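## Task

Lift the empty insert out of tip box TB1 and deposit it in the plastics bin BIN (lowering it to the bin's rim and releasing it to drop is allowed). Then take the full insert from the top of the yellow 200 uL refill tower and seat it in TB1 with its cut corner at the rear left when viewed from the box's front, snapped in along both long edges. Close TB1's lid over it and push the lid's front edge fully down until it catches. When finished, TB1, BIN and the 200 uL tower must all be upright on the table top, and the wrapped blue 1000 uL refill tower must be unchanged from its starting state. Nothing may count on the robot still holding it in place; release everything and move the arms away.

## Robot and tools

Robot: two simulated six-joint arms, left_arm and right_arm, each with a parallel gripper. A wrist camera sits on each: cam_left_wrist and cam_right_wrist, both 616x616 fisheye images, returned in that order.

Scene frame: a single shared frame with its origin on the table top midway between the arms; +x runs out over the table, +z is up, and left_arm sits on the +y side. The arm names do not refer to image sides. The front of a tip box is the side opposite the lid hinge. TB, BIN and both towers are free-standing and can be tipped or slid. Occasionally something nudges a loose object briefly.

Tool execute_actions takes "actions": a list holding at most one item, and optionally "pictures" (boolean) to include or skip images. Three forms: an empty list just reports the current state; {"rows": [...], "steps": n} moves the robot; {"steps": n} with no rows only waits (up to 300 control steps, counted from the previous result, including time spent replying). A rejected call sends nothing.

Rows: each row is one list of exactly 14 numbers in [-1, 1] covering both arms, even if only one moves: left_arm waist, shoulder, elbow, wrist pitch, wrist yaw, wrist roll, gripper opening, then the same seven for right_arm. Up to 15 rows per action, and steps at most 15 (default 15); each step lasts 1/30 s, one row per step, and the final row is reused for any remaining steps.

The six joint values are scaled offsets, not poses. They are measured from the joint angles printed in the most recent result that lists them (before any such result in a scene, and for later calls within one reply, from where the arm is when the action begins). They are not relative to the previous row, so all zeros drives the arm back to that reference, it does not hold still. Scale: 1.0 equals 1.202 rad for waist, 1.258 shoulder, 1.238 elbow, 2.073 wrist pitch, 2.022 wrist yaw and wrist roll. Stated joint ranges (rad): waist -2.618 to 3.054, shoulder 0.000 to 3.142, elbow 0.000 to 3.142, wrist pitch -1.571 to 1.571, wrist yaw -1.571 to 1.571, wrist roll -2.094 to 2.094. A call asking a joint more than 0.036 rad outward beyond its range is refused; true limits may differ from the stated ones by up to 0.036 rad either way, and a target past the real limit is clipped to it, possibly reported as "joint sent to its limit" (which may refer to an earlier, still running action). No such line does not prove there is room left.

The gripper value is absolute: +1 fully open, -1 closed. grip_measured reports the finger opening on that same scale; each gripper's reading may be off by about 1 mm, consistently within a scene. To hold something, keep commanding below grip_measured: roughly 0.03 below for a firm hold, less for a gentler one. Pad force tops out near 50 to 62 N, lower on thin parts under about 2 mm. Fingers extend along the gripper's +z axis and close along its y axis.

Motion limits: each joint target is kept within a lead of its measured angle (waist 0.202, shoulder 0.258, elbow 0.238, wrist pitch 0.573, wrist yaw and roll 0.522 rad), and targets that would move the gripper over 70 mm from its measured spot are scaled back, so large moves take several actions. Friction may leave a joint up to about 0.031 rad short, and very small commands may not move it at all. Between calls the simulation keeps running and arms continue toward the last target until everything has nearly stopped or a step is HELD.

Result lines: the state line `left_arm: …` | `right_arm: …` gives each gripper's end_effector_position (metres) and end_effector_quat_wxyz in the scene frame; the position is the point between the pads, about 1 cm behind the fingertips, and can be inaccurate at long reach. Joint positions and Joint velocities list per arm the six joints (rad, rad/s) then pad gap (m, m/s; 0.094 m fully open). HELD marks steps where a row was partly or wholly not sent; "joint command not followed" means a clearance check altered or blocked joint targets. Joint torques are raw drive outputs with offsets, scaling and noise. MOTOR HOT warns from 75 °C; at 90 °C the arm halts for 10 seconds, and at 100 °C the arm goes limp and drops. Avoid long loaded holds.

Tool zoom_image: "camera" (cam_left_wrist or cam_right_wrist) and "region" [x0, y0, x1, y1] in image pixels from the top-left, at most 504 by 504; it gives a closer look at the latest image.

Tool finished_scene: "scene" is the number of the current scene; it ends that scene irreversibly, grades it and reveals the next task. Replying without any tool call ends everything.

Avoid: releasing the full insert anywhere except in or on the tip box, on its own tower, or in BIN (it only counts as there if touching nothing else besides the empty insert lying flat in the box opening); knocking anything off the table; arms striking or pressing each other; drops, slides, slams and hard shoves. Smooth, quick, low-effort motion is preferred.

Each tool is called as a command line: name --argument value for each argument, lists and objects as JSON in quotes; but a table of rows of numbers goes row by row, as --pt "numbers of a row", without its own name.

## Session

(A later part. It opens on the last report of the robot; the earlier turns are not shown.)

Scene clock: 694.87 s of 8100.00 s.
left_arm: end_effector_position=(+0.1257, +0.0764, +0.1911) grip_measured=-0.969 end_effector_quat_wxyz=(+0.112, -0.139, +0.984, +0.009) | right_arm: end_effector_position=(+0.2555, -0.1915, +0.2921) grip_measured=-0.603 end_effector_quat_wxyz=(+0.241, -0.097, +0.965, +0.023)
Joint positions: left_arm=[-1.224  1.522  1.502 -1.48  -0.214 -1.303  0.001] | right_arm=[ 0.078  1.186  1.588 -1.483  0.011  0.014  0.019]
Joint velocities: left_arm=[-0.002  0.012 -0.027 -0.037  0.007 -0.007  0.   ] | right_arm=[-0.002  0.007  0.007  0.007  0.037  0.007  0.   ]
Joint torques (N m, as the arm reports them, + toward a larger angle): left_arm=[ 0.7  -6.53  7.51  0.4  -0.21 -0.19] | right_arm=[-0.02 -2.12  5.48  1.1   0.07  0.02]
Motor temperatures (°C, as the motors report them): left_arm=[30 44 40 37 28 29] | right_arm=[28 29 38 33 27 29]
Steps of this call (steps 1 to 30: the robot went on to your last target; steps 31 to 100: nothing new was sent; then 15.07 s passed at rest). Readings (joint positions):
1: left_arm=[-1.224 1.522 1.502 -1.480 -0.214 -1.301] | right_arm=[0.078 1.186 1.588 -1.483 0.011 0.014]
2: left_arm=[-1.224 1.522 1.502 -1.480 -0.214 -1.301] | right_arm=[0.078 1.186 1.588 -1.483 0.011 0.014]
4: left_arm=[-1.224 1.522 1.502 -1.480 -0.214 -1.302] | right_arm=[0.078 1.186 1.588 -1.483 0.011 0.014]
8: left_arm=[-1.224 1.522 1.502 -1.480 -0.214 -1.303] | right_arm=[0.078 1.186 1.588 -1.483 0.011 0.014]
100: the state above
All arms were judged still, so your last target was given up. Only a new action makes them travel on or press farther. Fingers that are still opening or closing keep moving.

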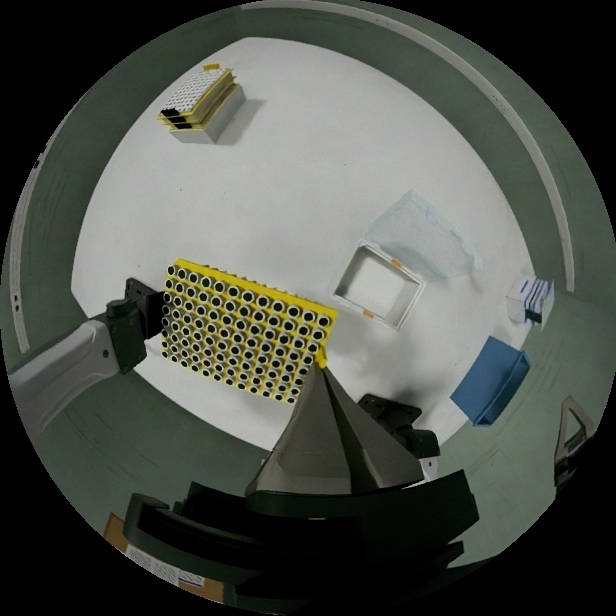

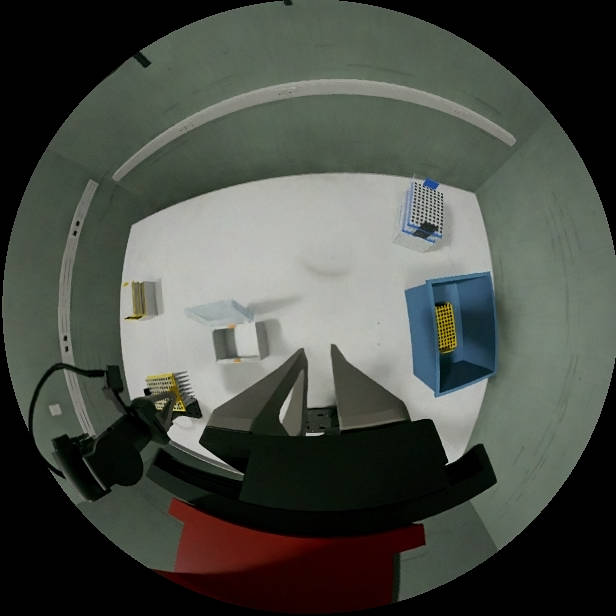

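execute_actions --actions '[{"rows":[[0,0.03,0.03,0,0,0,-1,-0.02,0,0,0,0,0,-0.6],[0,0.06,0.06,0,0,0,-1,-0.04,0,0,0,0,0,-0.6],[0,0.09,0.09,0,0,0,-1,-0.06,0,0,0,0,0,-0.6],[0,0.12,0.12,0,0,0,-1,-0.08,0,0,0,0,0,-0.6],[0,0.15,0.15,0,0,0,-1,-0.1,0,0,0,0,0,-0.6],[0,0.18,0.18,0,0,0,-1,-0.12,0,0,0,0,0,-0.6],[0,0.21,0.21,0,0,0,-1,-0.14,0,0,0,0,0,-0.6],[0,0.24,0.24,0,0,0,-1,-0.16,0,0,0,0,0,-0.6],[0,0.27,0.27,0,0,0,-1,-0.18,0,0,0,0,0,-0.6],[0,0.30,0.30,0,0,0,-1,-0.2,0,0,0,0,0,-0.6],[0,0.33,0.33,0,0,0,-1,-0.22,0,0,0,0,0,-0.6],[0,0.36,0.36,0,0,0,-1,-0.24,0,0,0,0,0,-0.6],[0,0.39,0.39,0,0,0,-1,-0.25,0,0,0,0,0,-0.6],[0,0.42,0.42,0,0,0,-1,-0.25,0,0,0,0,0,-0.6],[0.01,0.46,0.46,0,0,0,-1,-0.25,0,0,0,0,0,-0.6]],"steps":15}]' --pictures false

execute_actions --actions '[{"steps":40}]'

Scene clock: 703.77 s of 8100.00 s.
left_arm: end_effector_position=(+0.1896, -0.0301, +0.1658) grip_measured=-0.969 end_effector_quat_wxyz=(+0.112, -0.139, +0.984, +0.011) | right_arm: end_effector_position=(+0.2600, -0.2591, +0.2921) grip_measured=-0.603 end_effector_quat_wxyz=(+0.242, +0.041, +0.969, -0.011)
Joint positions: left_arm=[-1.224  2.008  1.987 -1.481 -0.214 -1.303  0.001] | right_arm=[-0.208  1.186  1.588 -1.483  0.01   0.014  0.019]
Joint velocities: left_arm=[ 0.022  1.145  1.238 -0.11  -0.037  0.007 -0.   ] | right_arm=[-0.183 -0.012 -0.002  0.037  0.051 -0.066  0.   ]
Joint torques (N m, as the arm reports them, + toward a larger angle): left_arm=[ 1.2  -9.76  8.28  0.7  -0.08 -0.08] | right_arm=[-0.37 -2.14  5.51  1.11  0.13  0.04]
Motor temperatures (°C, as the motors report them): left_arm=[30 43 41 37 28 29] | right_arm=[28 29 38 33 27 29]
Steps of this call (steps 1 to 90: nothing new was sent; then 5.40 s passed at rest; steps 91 to 105: all 15 steps of this action). Readings (joint positions):
91: left_arm=[-1.224 1.524 1.506 -1.482 -0.214 -1.303] | right_arm=[0.076 1.186 1.588 -1.483 0.011 0.014]
92: left_arm=[-1.224 1.534 1.520 -1.488 -0.214 -1.303] | right_arm=[0.068 1.186 1.588 -1.483 0.011 0.014]
94: left_arm=[-1.224 1.582 1.580 -1.496 -0.214 -1.303] | right_arm=[0.031 1.186 1.588 -1.483 0.010 0.014]
98: left_arm=[-1.224 1.732 1.730 -1.490 -0.214 -1.303] | right_arm=[-0.064 1.186 1.588 -1.483 0.010 0.014]
105: the state above

Scene clock: 705.10 s of 8100.00 s.
left_arm: end_effector_position=(+0.2005, -0.0484, +0.1496) grip_measured=-0.969 end_effector_quat_wxyz=(+0.111, -0.139, +0.984, +0.013) | right_arm: end_effector_position=(+0.2599, -0.2602, +0.2921) grip_measured=-0.603 end_effector_quat_wxyz=(+0.242, +0.043, +0.969, -0.012)
Joint positions: left_arm=[-1.224  2.1    2.057 -1.465 -0.214 -1.303  0.001] | right_arm=[-0.213  1.186  1.588 -1.483  0.01   0.014  0.019]
Joint velocities: left_arm=[-0.017  0.002  0.002  0.037 -0.022 -0.007 -0.001] | right_arm=[ 0.012 -0.022 -0.007 -0.007  0.037 -0.022  0.   ]
Joint torques (N m, as the arm reports them, + toward a larger angle): left_arm=[  1.22 -12.6    8.86   0.37  -0.09  -0.08] | right_arm=[-0.7  -2.17  5.52  1.11  0.09  0.03]
Motor temperatures (°C, as the motors report them): left_arm=[30 44 41 37 28 29] | right_arm=[28 29 38 33 27 29]
Steps of this call (steps 1 to 30: the robot went on to your last target; steps 31 to 40: nothing new was sent). Readings (joint positions):
1: left_arm=[-1.224 2.044 2.021 -1.476 -0.214 -1.303] | right_arm=[-0.212 1.186 1.588 -1.483 0.010 0.014]
2: left_arm=[-1.224 2.069 2.039 -1.467 -0.214 -1.303] | right_arm=[-0.213 1.186 1.588 -1.483 0.010 0.014]
4: left_arm=[-1.224 2.094 2.048 -1.462 -0.214 -1.303] | right_arm=[-0.213 1.186 1.588 -1.483 0.010 0.014]
8: left_arm=[-1.224 2.100 2.052 -1.465 -0.214 -1.303] | right_arm=[-0.213 1.186 1.588 -1.483 0.010 0.014]
40: the state above
All arms were judged still, so your last target was given up. Only a new action makes them travel on or press farther. Fingers that are still opening or closing keep moving.

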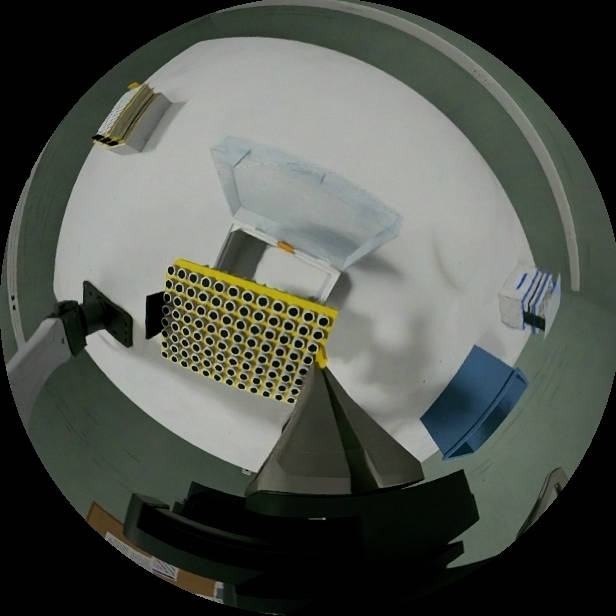

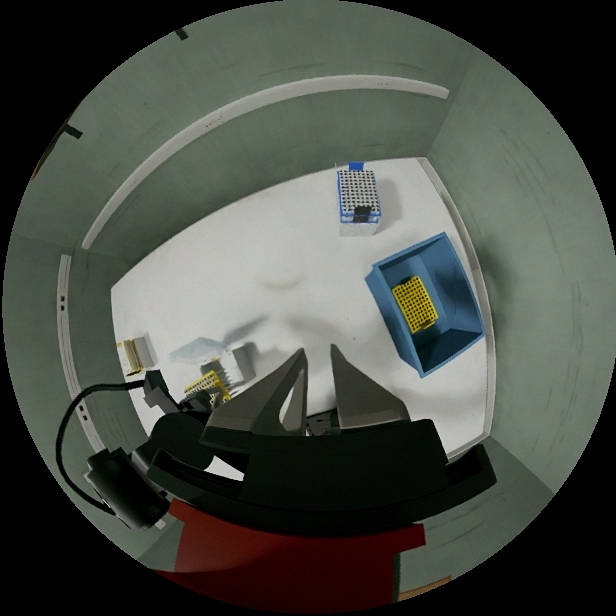

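execute_actions --actions '[{"rows":[[0,0.004,-0.008,0.008,0,0,-1,0,0,0,0,0,0,-0.6],[0,0.008,-0.016,0.016,0,0,-1,0,0,0,0,0,0,-0.6],[0,0.012,-0.024,0.024,0,0,-1,0,0,0,0,0,0,-0.6],[0,0.016,-0.032,0.032,0,0,-1,0,0,0,0,0,0,-0.6],[0,0.016,-0.04,0.04,0,0,-1,0,0,0,0,0,0,-0.6],[0,0.016,-0.048,0.047,0,0,-1,0,0,0,0,0,0,-0.6],[0,0.016,-0.056,0.053,0,0,-1,0,0,0,0,0,0,-0.6],[0.01,0.016,-0.056,0.053,0,0.01,-1,0,0,0,0,0,0,-0.6],[0.02,0.016,-0.056,0.053,0,0.02,-1,0,0,0,0,0,0,-0.6],[0.03,0.016,-0.056,0.053,0,0.03,-1,0,0,0,0,0,0,-0.6],[0.04,0.016,-0.056,0.053,0,0.04,-1,0,0,0,0,0,0,-0.6],[0.05,0.016,-0.056,0.053,0,0.05,-1,0,0,0,0,0,0,-0.6],[0.05,0.016,-0.056,0.053,0,0.06,-1,0,0,0,0,0,0,-0.6]],"steps":15}]' --pictures false

execute_actions --actions '[{"steps":25}]'

Scene clock: 737.67 s of 8100.00 s.
left_arm: end_effector_position=(+0.2227, -0.0473, +0.1355) grip_measured=-0.969 end_effector_quat_wxyz=(+0.118, -0.128, +0.985, +0.002) | right_arm: end_effector_position=(+0.2599, -0.2602, +0.2921) grip_measured=-0.603 end_effector_quat_wxyz=(+0.242, +0.043, +0.969, -0.012)
Joint positions: left_arm=[-1.178  2.105  2.006 -1.371 -0.213 -1.231  0.001] | right_arm=[-0.213  1.186  1.588 -1.483  0.01   0.014  0.019]
Joint velocities: left_arm=[ 0.232  0.007 -0.007  0.095  0.022  0.286 -0.   ] | right_arm=[-0.017  0.002 -0.002 -0.051  0.007  0.007 -0.001]
Joint torques (N m, as the arm reports them, + toward a larger angle): left_arm=[  0.15 -11.38   6.3    0.67  -0.12   0.01] | right_arm=[-0.02 -2.13  5.5   1.11  0.07  0.03]
Motor temperatures (°C, as the motors report them): left_arm=[30 53 43 35 28 29] | right_arm=[28 29 38 33 27 29]
Steps of this call (steps 1 to 90: nothing new was sent; then 29.07 s passed at rest; steps 91 to 105: all 15 steps of this action). Readings (joint positions):
91: left_arm=[-1.224 2.100 2.057 -1.465 -0.214 -1.303] | right_arm=[-0.213 1.186 1.588 -1.483 0.010 0.014]
92: left_arm=[-1.224 2.100 2.057 -1.462 -0.214 -1.303] | right_arm=[-0.213 1.186 1.588 -1.483 0.010 0.014]
94: left_arm=[-1.224 2.100 2.052 -1.447 -0.214 -1.303] | right_arm=[-0.213 1.186 1.588 -1.483 0.010 0.014]
98: left_arm=[-1.224 2.100 2.017 -1.401 -0.214 -1.302] | right_arm=[-0.213 1.186 1.588 -1.483 0.010 0.014]
105: the state above

Scene clock: 738.50 s of 8100.00 s.
left_arm: end_effector_position=(+0.2277, -0.0455, +0.1357) grip_measured=-0.969 end_effector_quat_wxyz=(+0.119, -0.115, +0.986, +0.002) | right_arm: end_effector_position=(+0.2599, -0.2602, +0.2921) grip_measured=-0.603 end_effector_quat_wxyz=(+0.242, +0.043, +0.969, -0.012)
Joint positions: left_arm=[-1.166  2.105  2.006 -1.363 -0.213 -1.193  0.001] | right_arm=[-0.213  1.186  1.588 -1.483  0.01   0.014  0.019]
Joint velocities: left_arm=[-0.002 -0.022 -0.012  0.022 -0.007 -0.051 -0.001] | right_arm=[-0.007 -0.017  0.017 -0.007 -0.022  0.066  0.001]
Joint torques (N m, as the arm reports them, + toward a larger angle): left_arm=[  0.32 -11.42   6.29   0.72  -0.08   0.06] | right_arm=[ 0.02 -2.1   5.51  1.11  0.08  0.02]
Motor temperatures (°C, as the motors report them): left_arm=[30 53 42 35 28 29] | right_arm=[28 29 38 33 27 29]
Steps of this call (steps 1 to 25: the robot went on to your last target). Readings (joint positions):
1: left_arm=[-1.171 2.105 2.006 -1.369 -0.213 -1.224] | right_arm=[-0.213 1.186 1.588 -1.483 0.010 0.014]
2: left_arm=[-1.167 2.105 2.006 -1.368 -0.213 -1.217] | right_arm=[-0.213 1.186 1.588 -1.483 0.010 0.014]
4: left_arm=[-1.166 2.105 2.006 -1.366 -0.213 -1.208] | right_arm=[-0.213 1.186 1.588 -1.483 0.010 0.014]
8: left_arm=[-1.166 2.105 2.006 -1.364 -0.213 -1.199] | right_arm=[-0.213 1.186 1.588 -1.483 0.010 0.014]
25: the state above

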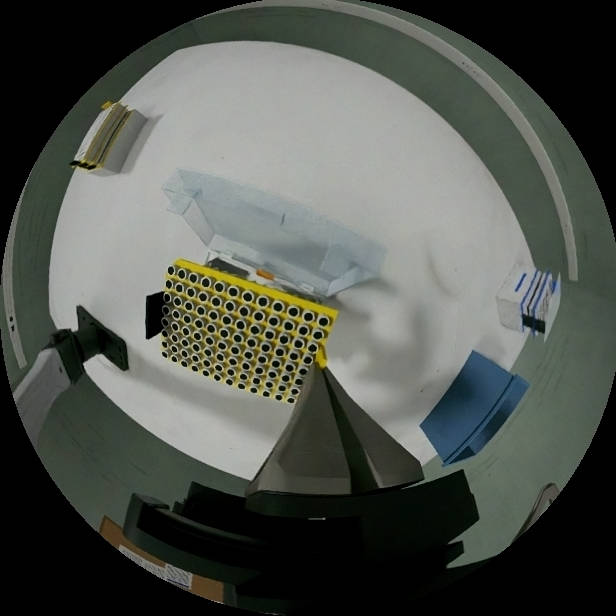

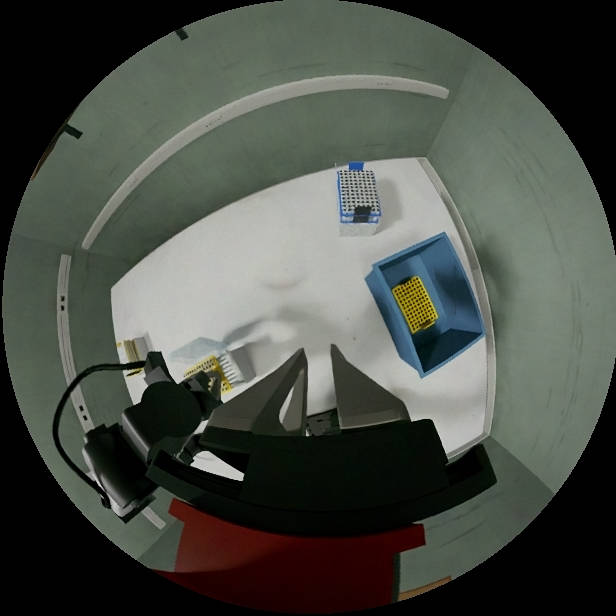

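execute_actions --actions '[{"rows":[[0.005,0.005,-0.01,0.004,0,0.005,-1,0,0,0,0,0,0,-0.6],[0.01,0.01,-0.02,0.008,0,0.01,-1,0,0,0,0,0,0,-0.6],[0.015,0.015,-0.03,0.012,0,0.015,-1,0,0,0,0,0,0,-0.6],[0.02,0.02,-0.04,0.016,0,0.019,-1,0,0,0,0,0,0,-0.6],[0.025,0.02,-0.043,0.016,0,0.019,-1,0,0,0,0,0,0,-0.6]],"steps":15}]' --pictures false

execute_actions --actions '[{"steps":15}]'

Scene clock: 744.37 s of 8100.00 s.
left_arm: end_effector_position=(+0.2334, -0.0379, +0.1222) grip_measured=-0.969 end_effector_quat_wxyz=(+0.113, -0.111, +0.987, +0.016) | right_arm: end_effector_position=(+0.2599, -0.2602, +0.2921) grip_measured=-0.603 end_effector_quat_wxyz=(+0.242, +0.043, +0.969, -0.012)
Joint positions: left_arm=[-1.145  2.115  1.969 -1.342 -0.213 -1.166  0.001] | right_arm=[-0.213  1.186  1.588 -1.483  0.01   0.014  0.019]
Joint velocities: left_arm=[ 0.002  0.007 -0.007  0.037 -0.037 -0.037  0.   ] | right_arm=[ 0.002  0.002 -0.002  0.007 -0.007 -0.051  0.   ]
Joint torques (N m, as the arm reports them, + toward a larger angle): left_arm=[  0.86 -11.54   6.3    0.7   -0.07   0.05] | right_arm=[-0.01 -2.17  5.49  1.1   0.07  0.02]
Motor temperatures (°C, as the motors report them): left_arm=[30 54 42 35 28 29] | right_arm=[28 29 38 33 27 29]
Steps of this call (steps 1 to 15: the robot went on to your last target; steps 16 to 90: nothing new was sent; then 2.37 s passed at rest; steps 91 to 105: all 15 steps of this action). Readings (joint positions):
91: left_arm=[-1.166 2.105 2.006 -1.363 -0.213 -1.192] | right_arm=[-0.213 1.186 1.588 -1.483 0.010 0.014]
92: left_arm=[-1.166 2.105 2.006 -1.363 -0.213 -1.191] | right_arm=[-0.213 1.186 1.588 -1.483 0.010 0.014]
94: left_arm=[-1.164 2.105 1.998 -1.354 -0.213 -1.184] | right_arm=[-0.213 1.186 1.588 -1.483 0.010 0.014]
98: left_arm=[-1.151 2.110 1.973 -1.345 -0.213 -1.172] | right_arm=[-0.213 1.186 1.588 -1.483 0.010 0.014]
105: the state above

Scene clock: 744.87 s of 8100.00 s.
left_arm: end_effector_position=(+0.2335, -0.0381, +0.1222) grip_measured=-0.969 end_effector_quat_wxyz=(+0.113, -0.110, +0.987, +0.015) | right_arm: end_effector_position=(+0.2599, -0.2602, +0.2921) grip_measured=-0.603 end_effector_quat_wxyz=(+0.242, +0.043, +0.969, -0.012)
Joint positions: left_arm=[-1.145  2.115  1.969 -1.34  -0.213 -1.165  0.001] | right_arm=[-0.213  1.186  1.588 -1.483  0.01   0.014  0.019]
Joint velocities: left_arm=[-0.007 -0.007 -0.017 -0.007  0.066  0.037 -0.   ] | right_arm=[-0.007 -0.002 -0.012  0.007 -0.022 -0.022 -0.001]
Joint torques (N m, as the arm reports them, + toward a larger angle): left_arm=[  0.93 -11.53   6.32   0.69  -0.08   0.05] | right_arm=[ 0.03 -2.16  5.49  1.11  0.06  0.03]
Motor temperatures (°C, as the motors report them): left_arm=[30 54 42 35 28 29] | right_arm=[28 29 38 33 27 29]
Steps of this call (steps 1 to 15: the robot went on to your last target). Readings (joint positions):
1: left_arm=[-1.145 2.115 1.969 -1.341 -0.213 -1.166] | right_arm=[-0.213 1.186 1.588 -1.483 0.010 0.014]
2: left_arm=[-1.145 2.115 1.969 -1.341 -0.213 -1.166] | right_arm=[-0.213 1.186 1.588 -1.483 0.010 0.014]
4: left_arm=[-1.145 2.115 1.969 -1.340 -0.213 -1.165] | right_arm=[-0.213 1.186 1.588 -1.483 0.010 0.014]
8: left_arm=[-1.145 2.115 1.969 -1.340 -0.213 -1.165] | right_arm=[-0.213 1.186 1.588 -1.483 0.010 0.014]
15: the state above
All arms were judged still, so your last target was given up. Only a new action makes them travel on or press farther. Fingers that are still opening or closing keep moving.

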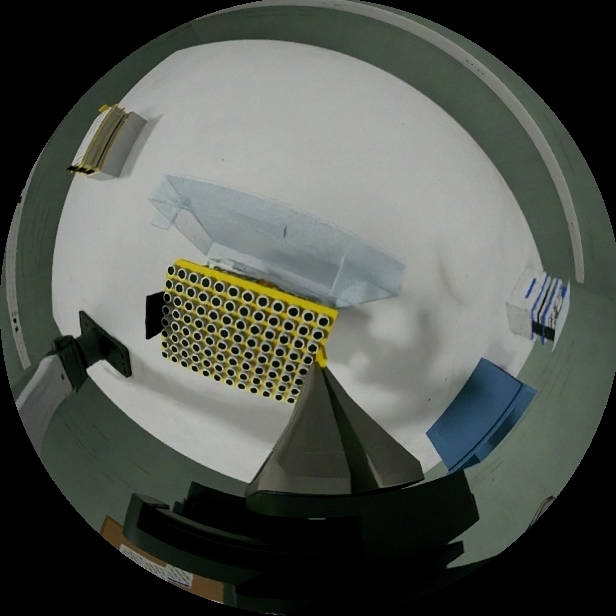

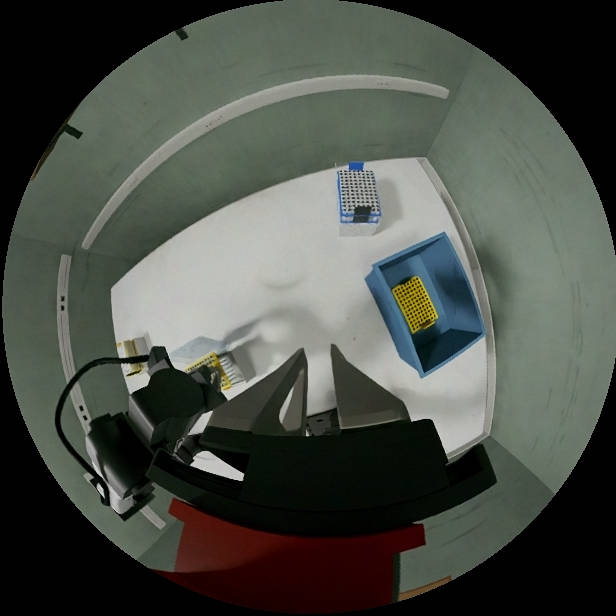

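zoom_image --camera "cam_left_wrist" --region '[130, 200, 410, 420]'

zoom_image --camera "cam_right_wrist" --region '[150, 310, 280, 410]'

Region (130, 200, 410, 420) of cam_left_wrist's 616x616 image, scaled by 1.800, with more detail than that image has; it fills the top 396 rows of this view, and the rest is white.

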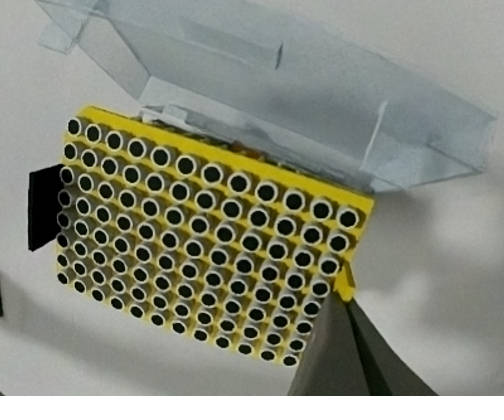

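Region (150, 310, 280, 410) of cam_right_wrist's 616x616 image, scaled by 3.877, with more detail than that image has; it fills the top 388 rows of this view, and the rest is white.

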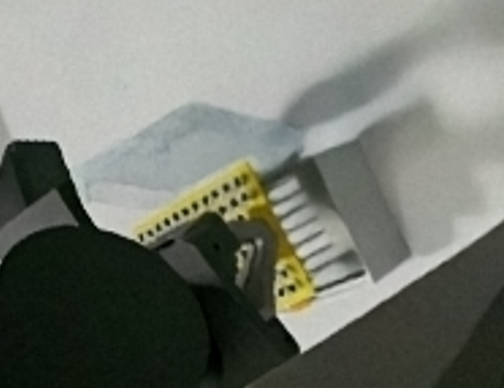

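execute_actions --actions '[{"rows":[[0,0,-0.01,0.006,0,0,-1,0,0,0,0,0,0,-0.6],[0,0,-0.02,0.012,0,0,-1,0,0,0,0,0,0,-0.6],[0,0,-0.03,0.018,0,0,-1,0,0,0,0,0,0,-0.6],[0,0,-0.04,0.024,0,0,-1,0,0,0,0,0,0,-0.6],[0,0,-0.05,0.03,0,0,-1,0,0,0,0,0,0,-0.6],[0,0,-0.06,0.036,0,0,-1,0,0,0,0,0,0,-0.6],[0,0,-0.07,0.042,0,0,-1,0,0,0,0,0,0,-0.6],[0,0,-0.078,0.043,0,0,-1,0,0,0,0,0,0,-0.6]],"steps":15}]' --pictures false

execute_actions --actions '[{"steps":15}]'

zoom_image --camera "cam_left_wrist" --region '[130, 200, 410, 420]'

zoom_image --camera "cam_right_wrist" --region '[150, 310, 280, 410]'

Scene clock: 758.93 s of 8100.00 s.
left_arm: end_effector_position=(+0.2340, -0.0372, +0.1033) grip_measured=-0.969 end_effector_quat_wxyz=(+0.115, -0.110, +0.987, +0.018) | right_arm: end_effector_position=(+0.2599, -0.2602, +0.2921) grip_measured=-0.603 end_effector_quat_wxyz=(+0.242, +0.043, +0.969, -0.012)
Joint positions: left_arm=[-1.145  2.111  1.889 -1.266 -0.219 -1.165  0.001] | right_arm=[-0.213  1.186  1.588 -1.483  0.01   0.014  0.019]
Joint velocities: left_arm=[-0.007 -0.002 -0.002  0.007 -0.007 -0.007  0.   ] | right_arm=[-0.002  0.027  0.002 -0.037 -0.037  0.022  0.001]
Joint torques (N m, as the arm reports them, + toward a larger angle): left_arm=[  0.21 -12.8    6.41   0.63  -0.03  -0.07] | right_arm=[-0.01 -2.15  5.5   1.11  0.08  0.03]
Motor temperatures (°C, as the motors report them): left_arm=[30 56 41 35 28 29] | right_arm=[28 29 38 33 27 29]
Steps of this call (steps 1 to 90: nothing new was sent; then 10.57 s passed at rest; steps 91 to 105: all 15 steps of this action). Readings (joint positions):
91: left_arm=[-1.145 2.115 1.969 -1.340 -0.213 -1.165] | right_arm=[-0.213 1.186 1.588 -1.483 0.010 0.014]
92: left_arm=[-1.145 2.115 1.969 -1.339 -0.213 -1.165] | right_arm=[-0.213 1.186 1.588 -1.483 0.010 0.014]
94: left_arm=[-1.145 2.115 1.961 -1.328 -0.213 -1.165] | right_arm=[-0.213 1.186 1.588 -1.483 0.010 0.014]
98: left_arm=[-1.145 2.111 1.921 -1.286 -0.221 -1.165] | right_arm=[-0.213 1.186 1.588 -1.483 0.010 0.014]
105: the state above

Scene clock: 759.43 s of 8100.00 s.
left_arm: end_effector_position=(+0.2345, -0.0383, +0.1033) grip_measured=-0.969 end_effector_quat_wxyz=(+0.116, -0.110, +0.987, +0.016) | right_arm: end_effector_position=(+0.2599, -0.2602, +0.2921) grip_measured=-0.603 end_effector_quat_wxyz=(+0.242, +0.043, +0.969, -0.012)
Joint positions: left_arm=[-1.145  2.111  1.889 -1.261 -0.218 -1.165  0.001] | right_arm=[-0.213  1.186  1.588 -1.483  0.01   0.014  0.019]
Joint velocities: left_arm=[ 0.007 -0.002  0.007 -0.037 -0.022 -0.022  0.   ] | right_arm=[-0.007  0.007  0.022 -0.022 -0.007  0.066  0.001]
Joint torques (N m, as the arm reports them, + toward a larger angle): left_arm=[  0.13 -12.67   6.43   0.69  -0.04  -0.07] | right_arm=[ 0.03 -2.13  5.58  1.12  0.08  0.03]
Motor temperatures (°C, as the motors report them): left_arm=[30 56 41 35 28 29] | right_arm=[28 29 38 33 27 29]
Steps of this call (steps 1 to 15: the robot went on to your last target). Readings (joint positions):
1: left_arm=[-1.145 2.111 1.889 -1.264 -0.219 -1.165] | right_arm=[-0.213 1.186 1.588 -1.483 0.010 0.014]
2: left_arm=[-1.145 2.111 1.889 -1.263 -0.219 -1.165] | right_arm=[-0.213 1.186 1.588 -1.483 0.010 0.014]
4: left_arm=[-1.145 2.111 1.889 -1.263 -0.218 -1.165] | right_arm=[-0.213 1.186 1.588 -1.483 0.010 0.014]
8: left_arm=[-1.145 2.111 1.889 -1.262 -0.218 -1.165] | right_arm=[-0.213 1.186 1.588 -1.483 0.010 0.014]
15: the state above
All arms were judged still, so your last target was given up. Only a new action makes them travel on or press farther. Fingers that are still opening or closing keep moving.

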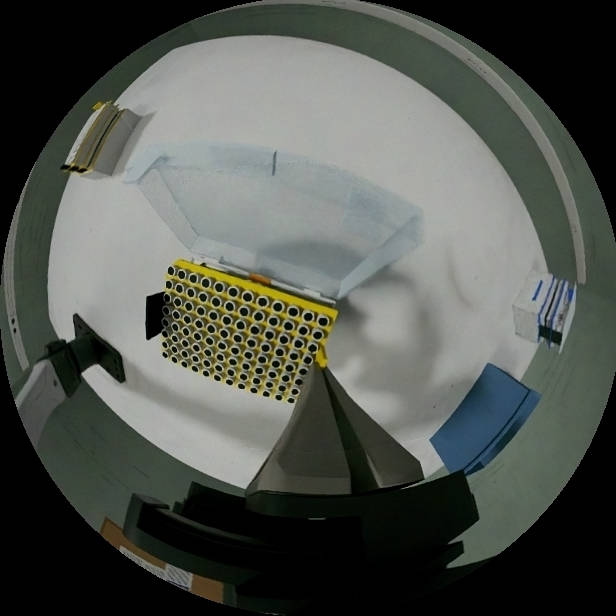

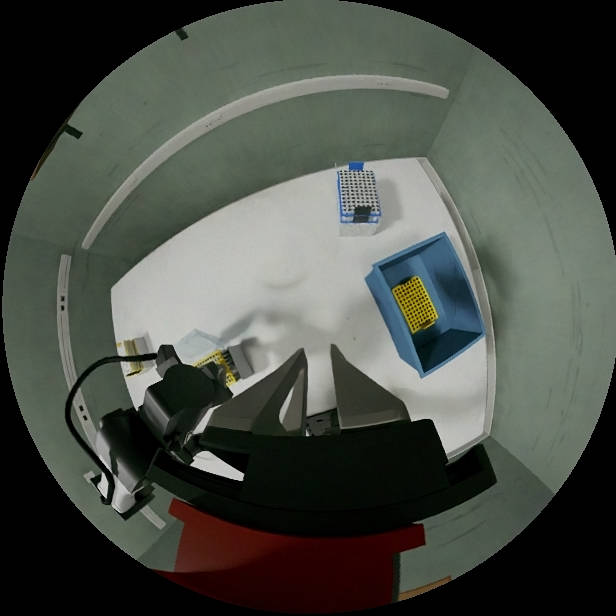

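Region (130, 200, 410, 420) of cam_left_wrist's 616x616 image, scaled by 1.800, with more detail than that image has; it fills the top 396 rows of this view, and the rest is white.

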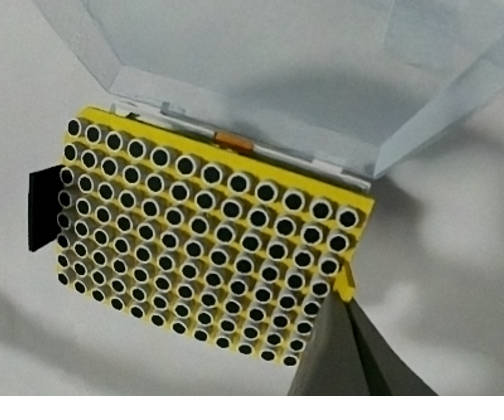

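Region (150, 310, 280, 410) of cam_right_wrist's 616x616 image, scaled by 3.877, with more detail than that image has; it fills the top 388 rows of this view, and the rest is white.

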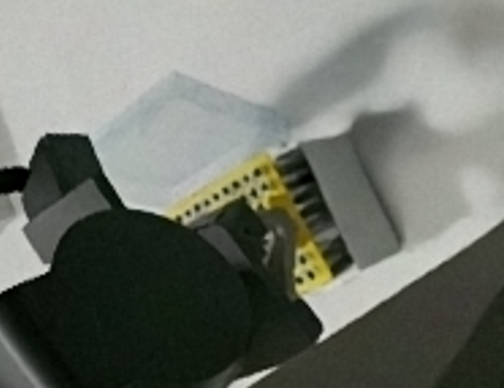

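execute_actions --actions '[{"rows":[[0,0,-0.01,0.006,0,0,-1,0,0,0,0,0,0,-0.6],[0,0,-0.02,0.012,0,0,-1,0,0,0,0,0,0,-0.6],[0,0,-0.03,0.018,0,0,-1,0,0,0,0,0,0,-0.6],[0,0,-0.04,0.024,0,0,-1,0,0,0,0,0,0,-0.6],[0,0,-0.05,0.03,0,0,-1,0,0,0,0,0,0,-0.6],[0,0,-0.06,0.036,0,0,-1,0,0,0,0,0,0,-0.6],[0,0,-0.07,0.042,0,0,-1,0,0,0,0,0,0,-0.6],[0,0,-0.078,0.043,0,0,-1,0,0,0,0,0,0,-0.6]],"steps":15}]' --pictures false

execute_actions --actions '[{"steps":15}]'

zoom_image --camera "cam_left_wrist" --region '[130, 200, 410, 420]'

zoom_image --camera "cam_right_wrist" --region '[150, 310, 280, 410]'

Scene clock: 767.97 s of 8100.00 s.
left_arm: end_effector_position=(+0.2330, -0.0362, +0.0829) grip_measured=-0.969 end_effector_quat_wxyz=(+0.113, -0.110, +0.987, +0.020) | right_arm: end_effector_position=(+0.2599, -0.2602, +0.2921) grip_measured=-0.603 end_effector_quat_wxyz=(+0.242, +0.043, +0.969, -0.012)
Joint positions: left_arm=[-1.145  2.111  1.808 -1.19  -0.218 -1.165  0.001] | right_arm=[-0.213  1.186  1.588 -1.483  0.01   0.014  0.019]
Joint velocities: left_arm=[-0.007  0.007 -0.007  0.051  0.051  0.022  0.   ] | right_arm=[ 0.002  0.002 -0.007 -0.007  0.051 -0.066 -0.   ]
Joint torques (N m, as the arm reports them, + toward a larger angle): left_arm=[  0.13 -12.89   6.37   0.65  -0.11  -0.05] | right_arm=[ 0.04 -2.17  5.53  1.11  0.07  0.03]
Motor temperatures (°C, as the motors report them): left_arm=[30 57 41 35 28 29] | right_arm=[28 29 38 33 27 29]
Steps of this call (steps 1 to 90: nothing new was sent; then 5.03 s passed at rest; steps 91 to 105: all 15 steps of this action). Readings (joint positions):
91: left_arm=[-1.145 2.111 1.889 -1.261 -0.218 -1.165] | right_arm=[-0.213 1.186 1.588 -1.483 0.010 0.014]
92: left_arm=[-1.145 2.111 1.889 -1.260 -0.218 -1.165] | right_arm=[-0.213 1.186 1.588 -1.483 0.010 0.014]
94: left_arm=[-1.145 2.111 1.880 -1.248 -0.218 -1.165] | right_arm=[-0.213 1.186 1.588 -1.483 0.010 0.014]
98: left_arm=[-1.145 2.111 1.832 -1.211 -0.218 -1.165] | right_arm=[-0.213 1.186 1.588 -1.483 0.010 0.014]
105: the state above

Scene clock: 768.47 s of 8100.00 s.
left_arm: end_effector_position=(+0.2338, -0.0374, +0.0830) grip_measured=-0.969 end_effector_quat_wxyz=(+0.115, -0.110, +0.987, +0.017) | right_arm: end_effector_position=(+0.2599, -0.2602, +0.2921) grip_measured=-0.603 end_effector_quat_wxyz=(+0.242, +0.043, +0.969, -0.012)
Joint positions: left_arm=[-1.145  2.111  1.808 -1.184 -0.218 -1.165  0.001] | right_arm=[-0.213  1.186  1.588 -1.483  0.01   0.014  0.019]
Joint velocities: left_arm=[0.002 0.012 0.002 0.007 0.037 0.022 0.   ] | right_arm=[-0.037  0.007 -0.002  0.007 -0.022  0.037  0.001]
Joint torques (N m, as the arm reports them, + toward a larger angle): left_arm=[  0.11 -12.94   6.41   0.7   -0.08  -0.08] | right_arm=[ 0.   -2.15  5.51  1.11  0.07  0.02]
Motor temperatures (°C, as the motors report them): left_arm=[30 57 41 35 28 29] | right_arm=[28 29 38 33 27 29]
Steps of this call (steps 1 to 15: the robot went on to your last target). Readings (joint positions):
1: left_arm=[-1.145 2.111 1.808 -1.189 -0.218 -1.165] | right_arm=[-0.213 1.186 1.588 -1.483 0.010 0.014]
2: left_arm=[-1.145 2.111 1.808 -1.187 -0.218 -1.165] | right_arm=[-0.213 1.186 1.588 -1.483 0.010 0.014]
4: left_arm=[-1.145 2.111 1.808 -1.186 -0.218 -1.165] | right_arm=[-0.213 1.186 1.588 -1.483 0.010 0.014]
8: left_arm=[-1.145 2.111 1.808 -1.184 -0.218 -1.165] | right_arm=[-0.213 1.186 1.588 -1.483 0.010 0.014]
15: the state above
All arms were judged still, so your last target was given up. Only a new action makes them travel on or press farther. Fingers that are still opening or closing keep moving.

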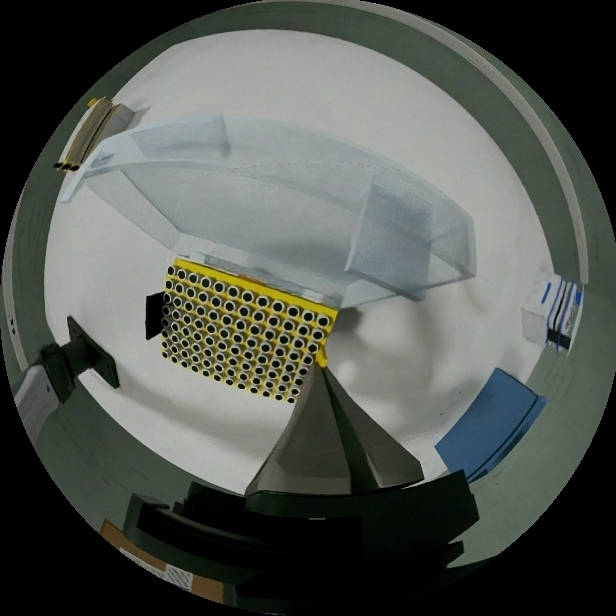

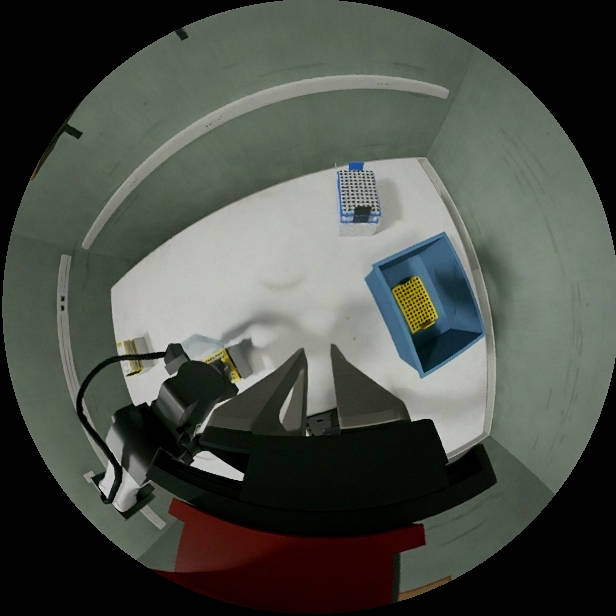

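Region (130, 200, 410, 420) of cam_left_wrist's 616x616 image, scaled by 1.800, with more detail than that image has; it fills the top 396 rows of this view, and the rest is white.

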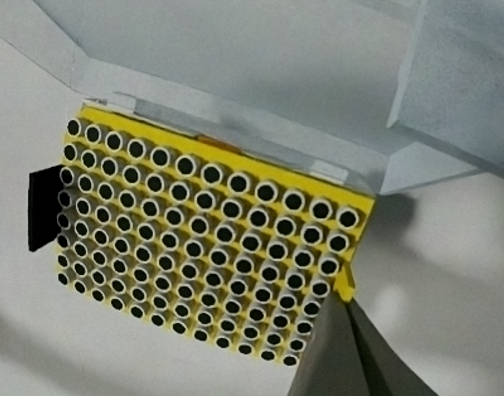

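Region (150, 310, 280, 410) of cam_right_wrist's 616x616 image, scaled by 3.877, with more detail than that image has; it fills the top 388 rows of this view, and the rest is white.

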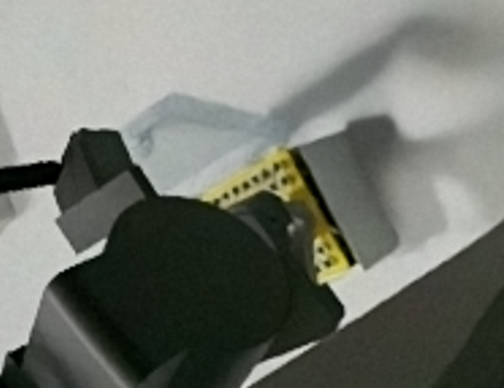

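execute_actions --actions '[{"rows":[[-0.005,0,-0.01,0.006,0,0,-1,0,0,0,0,0,0,-0.6],[-0.01,0,-0.02,0.012,0,0,-1,0,0,0,0,0,0,-0.6],[-0.012,0,-0.03,0.018,0,0,-1,0,0,0,0,0,0,-0.6],[-0.012,0,-0.04,0.024,0,0,-1,0,0,0,0,0,0,-0.6],[-0.012,0,-0.046,0.026,0,0,-1,0,0,0,0,0,0,-0.6]],"steps":15}]' --pictures false

execute_actions --actions '[{"steps":15}]'

zoom_image --camera "cam_left_wrist" --region '[130, 200, 410, 420]'

zoom_image --camera "cam_right_wrist" --region '[150, 310, 280, 410]'

Scene clock: 777.27 s of 8100.00 s.
left_arm: end_effector_position=(+0.2343, -0.0382, +0.0765) grip_measured=-0.969 end_effector_quat_wxyz=(+0.119, -0.110, +0.987, +0.015) | right_arm: end_effector_position=(+0.2599, -0.2602, +0.2921) grip_measured=-0.603 end_effector_quat_wxyz=(+0.242, +0.043, +0.969, -0.012)
Joint positions: left_arm=[-1.147  2.11   1.779 -1.149 -0.223 -1.165  0.001] | right_arm=[-0.213  1.186  1.588 -1.483  0.01   0.014  0.019]
Joint velocities: left_arm=[-0.012 -0.002  0.002  0.066 -0.007 -0.007  0.   ] | right_arm=[ 0.022 -0.007  0.002  0.037 -0.007  0.007 -0.001]
Joint torques (N m, as the arm reports them, + toward a larger angle): left_arm=[ -0.91 -12.81   5.43   0.79  -0.04  -0.07] | right_arm=[ 0.01 -2.14  5.51  1.11  0.08  0.03]
Motor temperatures (°C, as the motors report them): left_arm=[30 59 41 35 28 29] | right_arm=[28 29 38 33 27 29]
Steps of this call (steps 1 to 90: nothing new was sent; then 5.30 s passed at rest; steps 91 to 105: all 15 steps of this action). Readings (joint positions):
91: left_arm=[-1.145 2.111 1.808 -1.184 -0.218 -1.165] | right_arm=[-0.213 1.186 1.588 -1.483 0.010 0.014]
92: left_arm=[-1.145 2.111 1.808 -1.183 -0.218 -1.165] | right_arm=[-0.213 1.186 1.588 -1.483 0.010 0.014]
94: left_arm=[-1.145 2.111 1.800 -1.171 -0.218 -1.165] | right_arm=[-0.213 1.186 1.588 -1.483 0.010 0.014]
98: left_arm=[-1.146 2.111 1.779 -1.149 -0.222 -1.165] | right_arm=[-0.213 1.186 1.588 -1.483 0.010 0.014]
105: the state above

Scene clock: 777.77 s of 8100.00 s.
left_arm: end_effector_position=(+0.2343, -0.0382, +0.0765) grip_measured=-0.969 end_effector_quat_wxyz=(+0.119, -0.110, +0.987, +0.015) | right_arm: end_effector_position=(+0.2599, -0.2602, +0.2921) grip_measured=-0.603 end_effector_quat_wxyz=(+0.242, +0.043, +0.969, -0.012)
Joint positions: left_arm=[-1.147  2.11   1.779 -1.149 -0.223 -1.165  0.001] | right_arm=[-0.213  1.186  1.588 -1.483  0.01   0.014  0.019]
Joint velocities: left_arm=[-0.002  0.022 -0.002 -0.007 -0.007 -0.037 -0.001] | right_arm=[ 0.017 -0.017 -0.012 -0.022 -0.007  0.007 -0.   ]
Joint torques (N m, as the arm reports them, + toward a larger angle): left_arm=[ -0.95 -12.77   5.41   0.8   -0.04  -0.08] | right_arm=[-0.01 -2.14  5.5   1.12  0.07  0.03]
Motor temperatures (°C, as the motors report them): left_arm=[30 59 41 35 28 29] | right_arm=[28 29 38 33 27 29]
Steps of this call (steps 1 to 15: the robot went on to your last target). Readings (joint positions):
1: left_arm=[-1.147 2.110 1.779 -1.149 -0.223 -1.165] | right_arm=[-0.213 1.186 1.588 -1.483 0.010 0.014]
2: left_arm=[-1.147 2.110 1.779 -1.149 -0.223 -1.165] | right_arm=[-0.213 1.186 1.588 -1.483 0.010 0.014]
4: left_arm=[-1.147 2.110 1.779 -1.149 -0.223 -1.165] | right_arm=[-0.213 1.186 1.588 -1.483 0.010 0.014]
8: left_arm=[-1.147 2.110 1.779 -1.149 -0.223 -1.165] | right_arm=[-0.213 1.186 1.588 -1.483 0.010 0.014]
15: the state above
All arms were judged still, so your last target was given up. Only a new action makes them travel on or press farther. Fingers that are still opening or closing keep moving.

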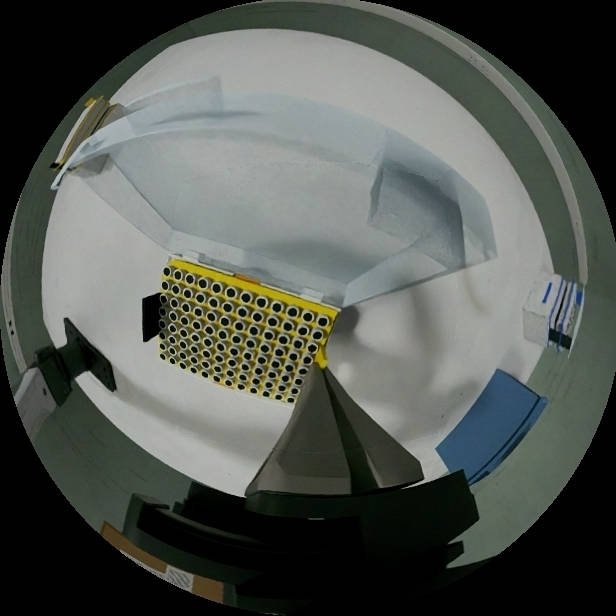

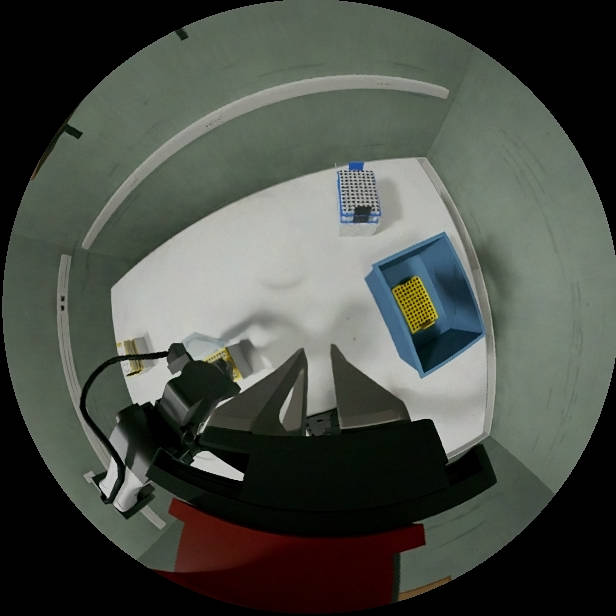

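Region (130, 200, 410, 420) of cam_left_wrist's 616x616 image, scaled by 1.800, with more detail than that image has; it fills the top 396 rows of this view, and the rest is white.

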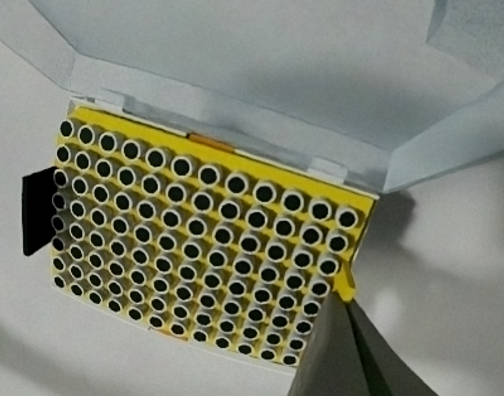

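Region (150, 310, 280, 410) of cam_right_wrist's 616x616 image, scaled by 3.877, with more detail than that image has; it fills the top 388 rows of this view, and the rest is white.

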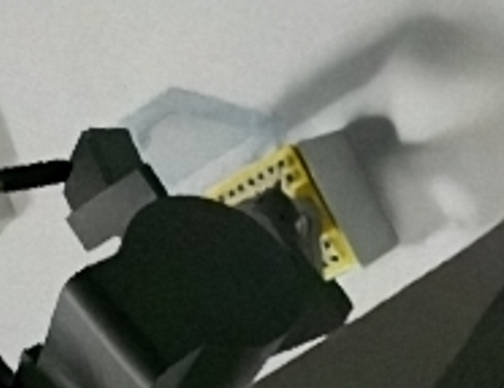

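execute_actions --actions '[{"rows":[[0,0,0.01,0,0,0,-0.82,0,0,0,0,0,0,-0.6],[0,0,0.01,0,0,0,-0.82,0,0,0,0,0,0,-0.6],[0,0,0.01,0,0,0,-0.82,0,0,0,0,0,0,-0.6],[0,0,0.01,0,0,0,-0.82,0,0,0,0,0,0,-0.6],[0,0,0.01,0,0,0,-0.82,0,0,0,0,0,0,-0.6],[0,0,0.01,0,0,0,-0.82,0,0,0,0,0,0,-0.6],[0,0,0.02,-0.008,0,0,-0.82,0,0,0,0,0,0,-0.6],[0,0,0.035,-0.016,0,0,-0.82,0,0,0,0,0,0,-0.6],[0,0,0.05,-0.025,0,0,-0.82,0,0,0,0,0,0,-0.6],[0,0,0.065,-0.034,0,0,-0.82,0,0,0,0,0,0,-0.6],[0,0,0.08,-0.043,0,0,-0.82,0,0,0,0,0,0,-0.6],[0,0,0.095,-0.052,0,0,-0.82,0,0,0,0,0,0,-0.6],[0,0,0.11,-0.06,0,0,-0.82,0,0,0,0,0,0,-0.6]],"steps":15}]' --pictures false

execute_actions --actions '[{"steps":15}]'

zoom_image --camera "cam_left_wrist" --region '[130, 200, 410, 420]'

Scene clock: 789.00 s of 8100.00 s.
left_arm: end_effector_position=(+0.2414, -0.0481, +0.1082) grip_measured=-0.822 end_effector_quat_wxyz=(+0.130, -0.112, +0.985, -0.006) | right_arm: end_effector_position=(+0.2599, -0.2602, +0.2921) grip_measured=-0.603 end_effector_quat_wxyz=(+0.242, +0.043, +0.969, -0.012)
Joint positions: left_arm=[-1.147  2.109  1.898 -1.221 -0.223 -1.165  0.008] | right_arm=[-0.213  1.186  1.588 -1.483  0.01   0.014  0.019]
Joint velocities: left_arm=[ 0.012 -0.032  0.276 -0.11  -0.007 -0.022 -0.001] | right_arm=[ 0.002  0.007 -0.002 -0.037 -0.051  0.095  0.001]
Joint torques (N m, as the arm reports them, + toward a larger angle): left_arm=[  0.1  -12.71   7.98   0.36  -0.09  -0.07] | right_arm=[ 0.   -2.14  5.45  1.11  0.07  0.04]
Motor temperatures (°C, as the motors report them): left_arm=[30 61 40 35 28 29] | right_arm=[28 29 38 33 27 29]
Steps of this call (steps 1 to 90: nothing new was sent; then 7.73 s passed at rest; steps 91 to 105: all 15 steps of this action). Readings (joint positions):
91: left_arm=[-1.147 2.110 1.779 -1.149 -0.223 -1.165] | right_arm=[-0.213 1.186 1.588 -1.483 0.010 0.014]
92: left_arm=[-1.147 2.110 1.779 -1.149 -0.223 -1.165] | right_arm=[-0.213 1.186 1.588 -1.483 0.010 0.014]
94: left_arm=[-1.147 2.110 1.779 -1.149 -0.223 -1.165] | right_arm=[-0.213 1.186 1.588 -1.483 0.010 0.014]
98: left_arm=[-1.147 2.110 1.785 -1.155 -0.223 -1.165] | right_arm=[-0.213 1.186 1.588 -1.483 0.010 0.014]
105: the state above

Scene clock: 789.50 s of 8100.00 s.
left_arm: end_effector_position=(+0.2375, -0.0426, +0.1102) grip_measured=-0.822 end_effector_quat_wxyz=(+0.124, -0.111, +0.986, +0.006) | right_arm: end_effector_position=(+0.2599, -0.2602, +0.2921) grip_measured=-0.603 end_effector_quat_wxyz=(+0.242, +0.043, +0.969, -0.012)
Joint positions: left_arm=[-1.147  2.108  1.908 -1.258 -0.223 -1.165  0.008] | right_arm=[-0.213  1.186  1.588 -1.483  0.01   0.014  0.019]
Joint velocities: left_arm=[ 0.012 -0.007 -0.017 -0.007 -0.051  0.007  0.001] | right_arm=[ 0.027 -0.002 -0.012 -0.066 -0.007 -0.022  0.001]
Joint torques (N m, as the arm reports them, + toward a larger angle): left_arm=[  0.14 -12.73   8.5    0.49  -0.08  -0.06] | right_arm=[ 0.03 -2.12  5.51  1.1   0.07  0.03]
Motor temperatures (°C, as the motors report them): left_arm=[30 61 40 35 28 29] | right_arm=[28 29 38 33 27 29]
Steps of this call (steps 1 to 15: the robot went on to your last target). Readings (joint positions):
1: left_arm=[-1.147 2.108 1.904 -1.226 -0.223 -1.165] | right_arm=[-0.213 1.186 1.588 -1.483 0.010 0.014]
2: left_arm=[-1.147 2.108 1.907 -1.230 -0.223 -1.165] | right_arm=[-0.213 1.186 1.588 -1.483 0.010 0.014]
4: left_arm=[-1.147 2.108 1.908 -1.240 -0.223 -1.165] | right_arm=[-0.213 1.186 1.588 -1.483 0.010 0.014]
8: left_arm=[-1.147 2.108 1.908 -1.253 -0.223 -1.165] | right_arm=[-0.213 1.186 1.588 -1.483 0.010 0.014]
15: the state above

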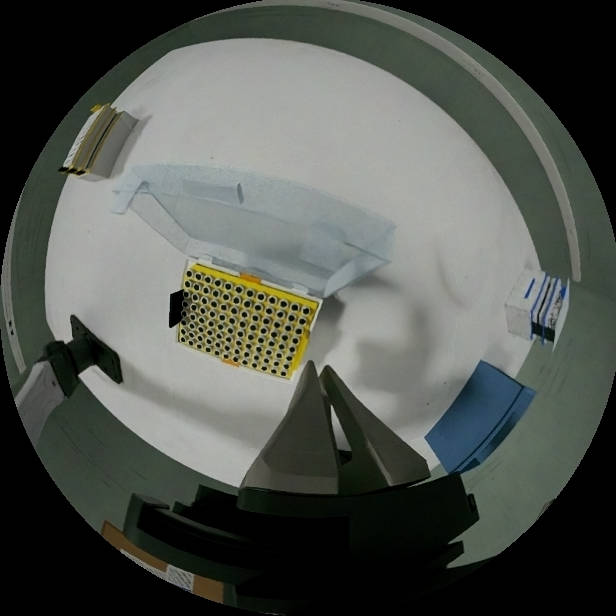

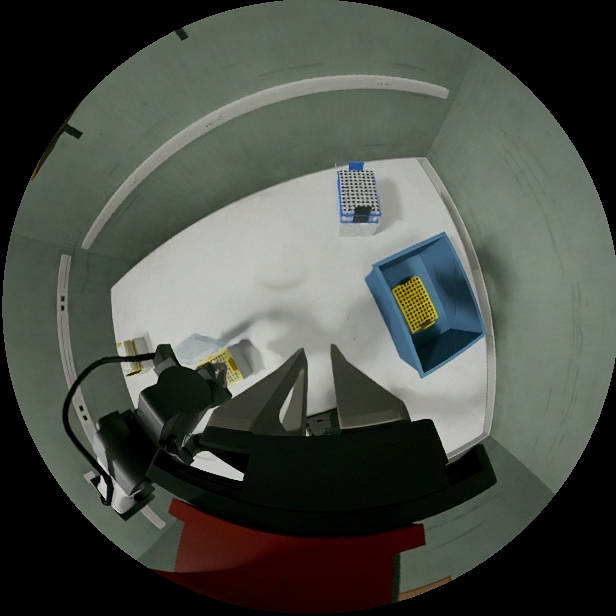

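Region (130, 200, 410, 420) of cam_left_wrist's 616x616 image, scaled by 1.800, with more detail than that image has; it fills the top 396 rows of this view, and the rest is white.

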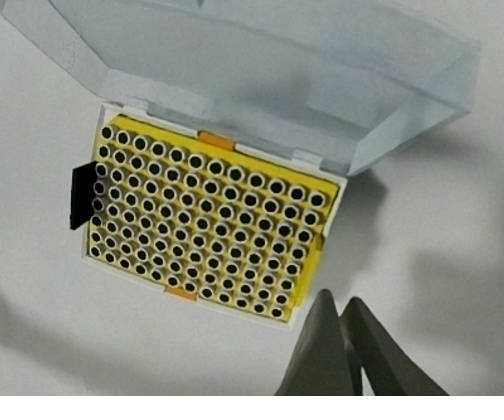

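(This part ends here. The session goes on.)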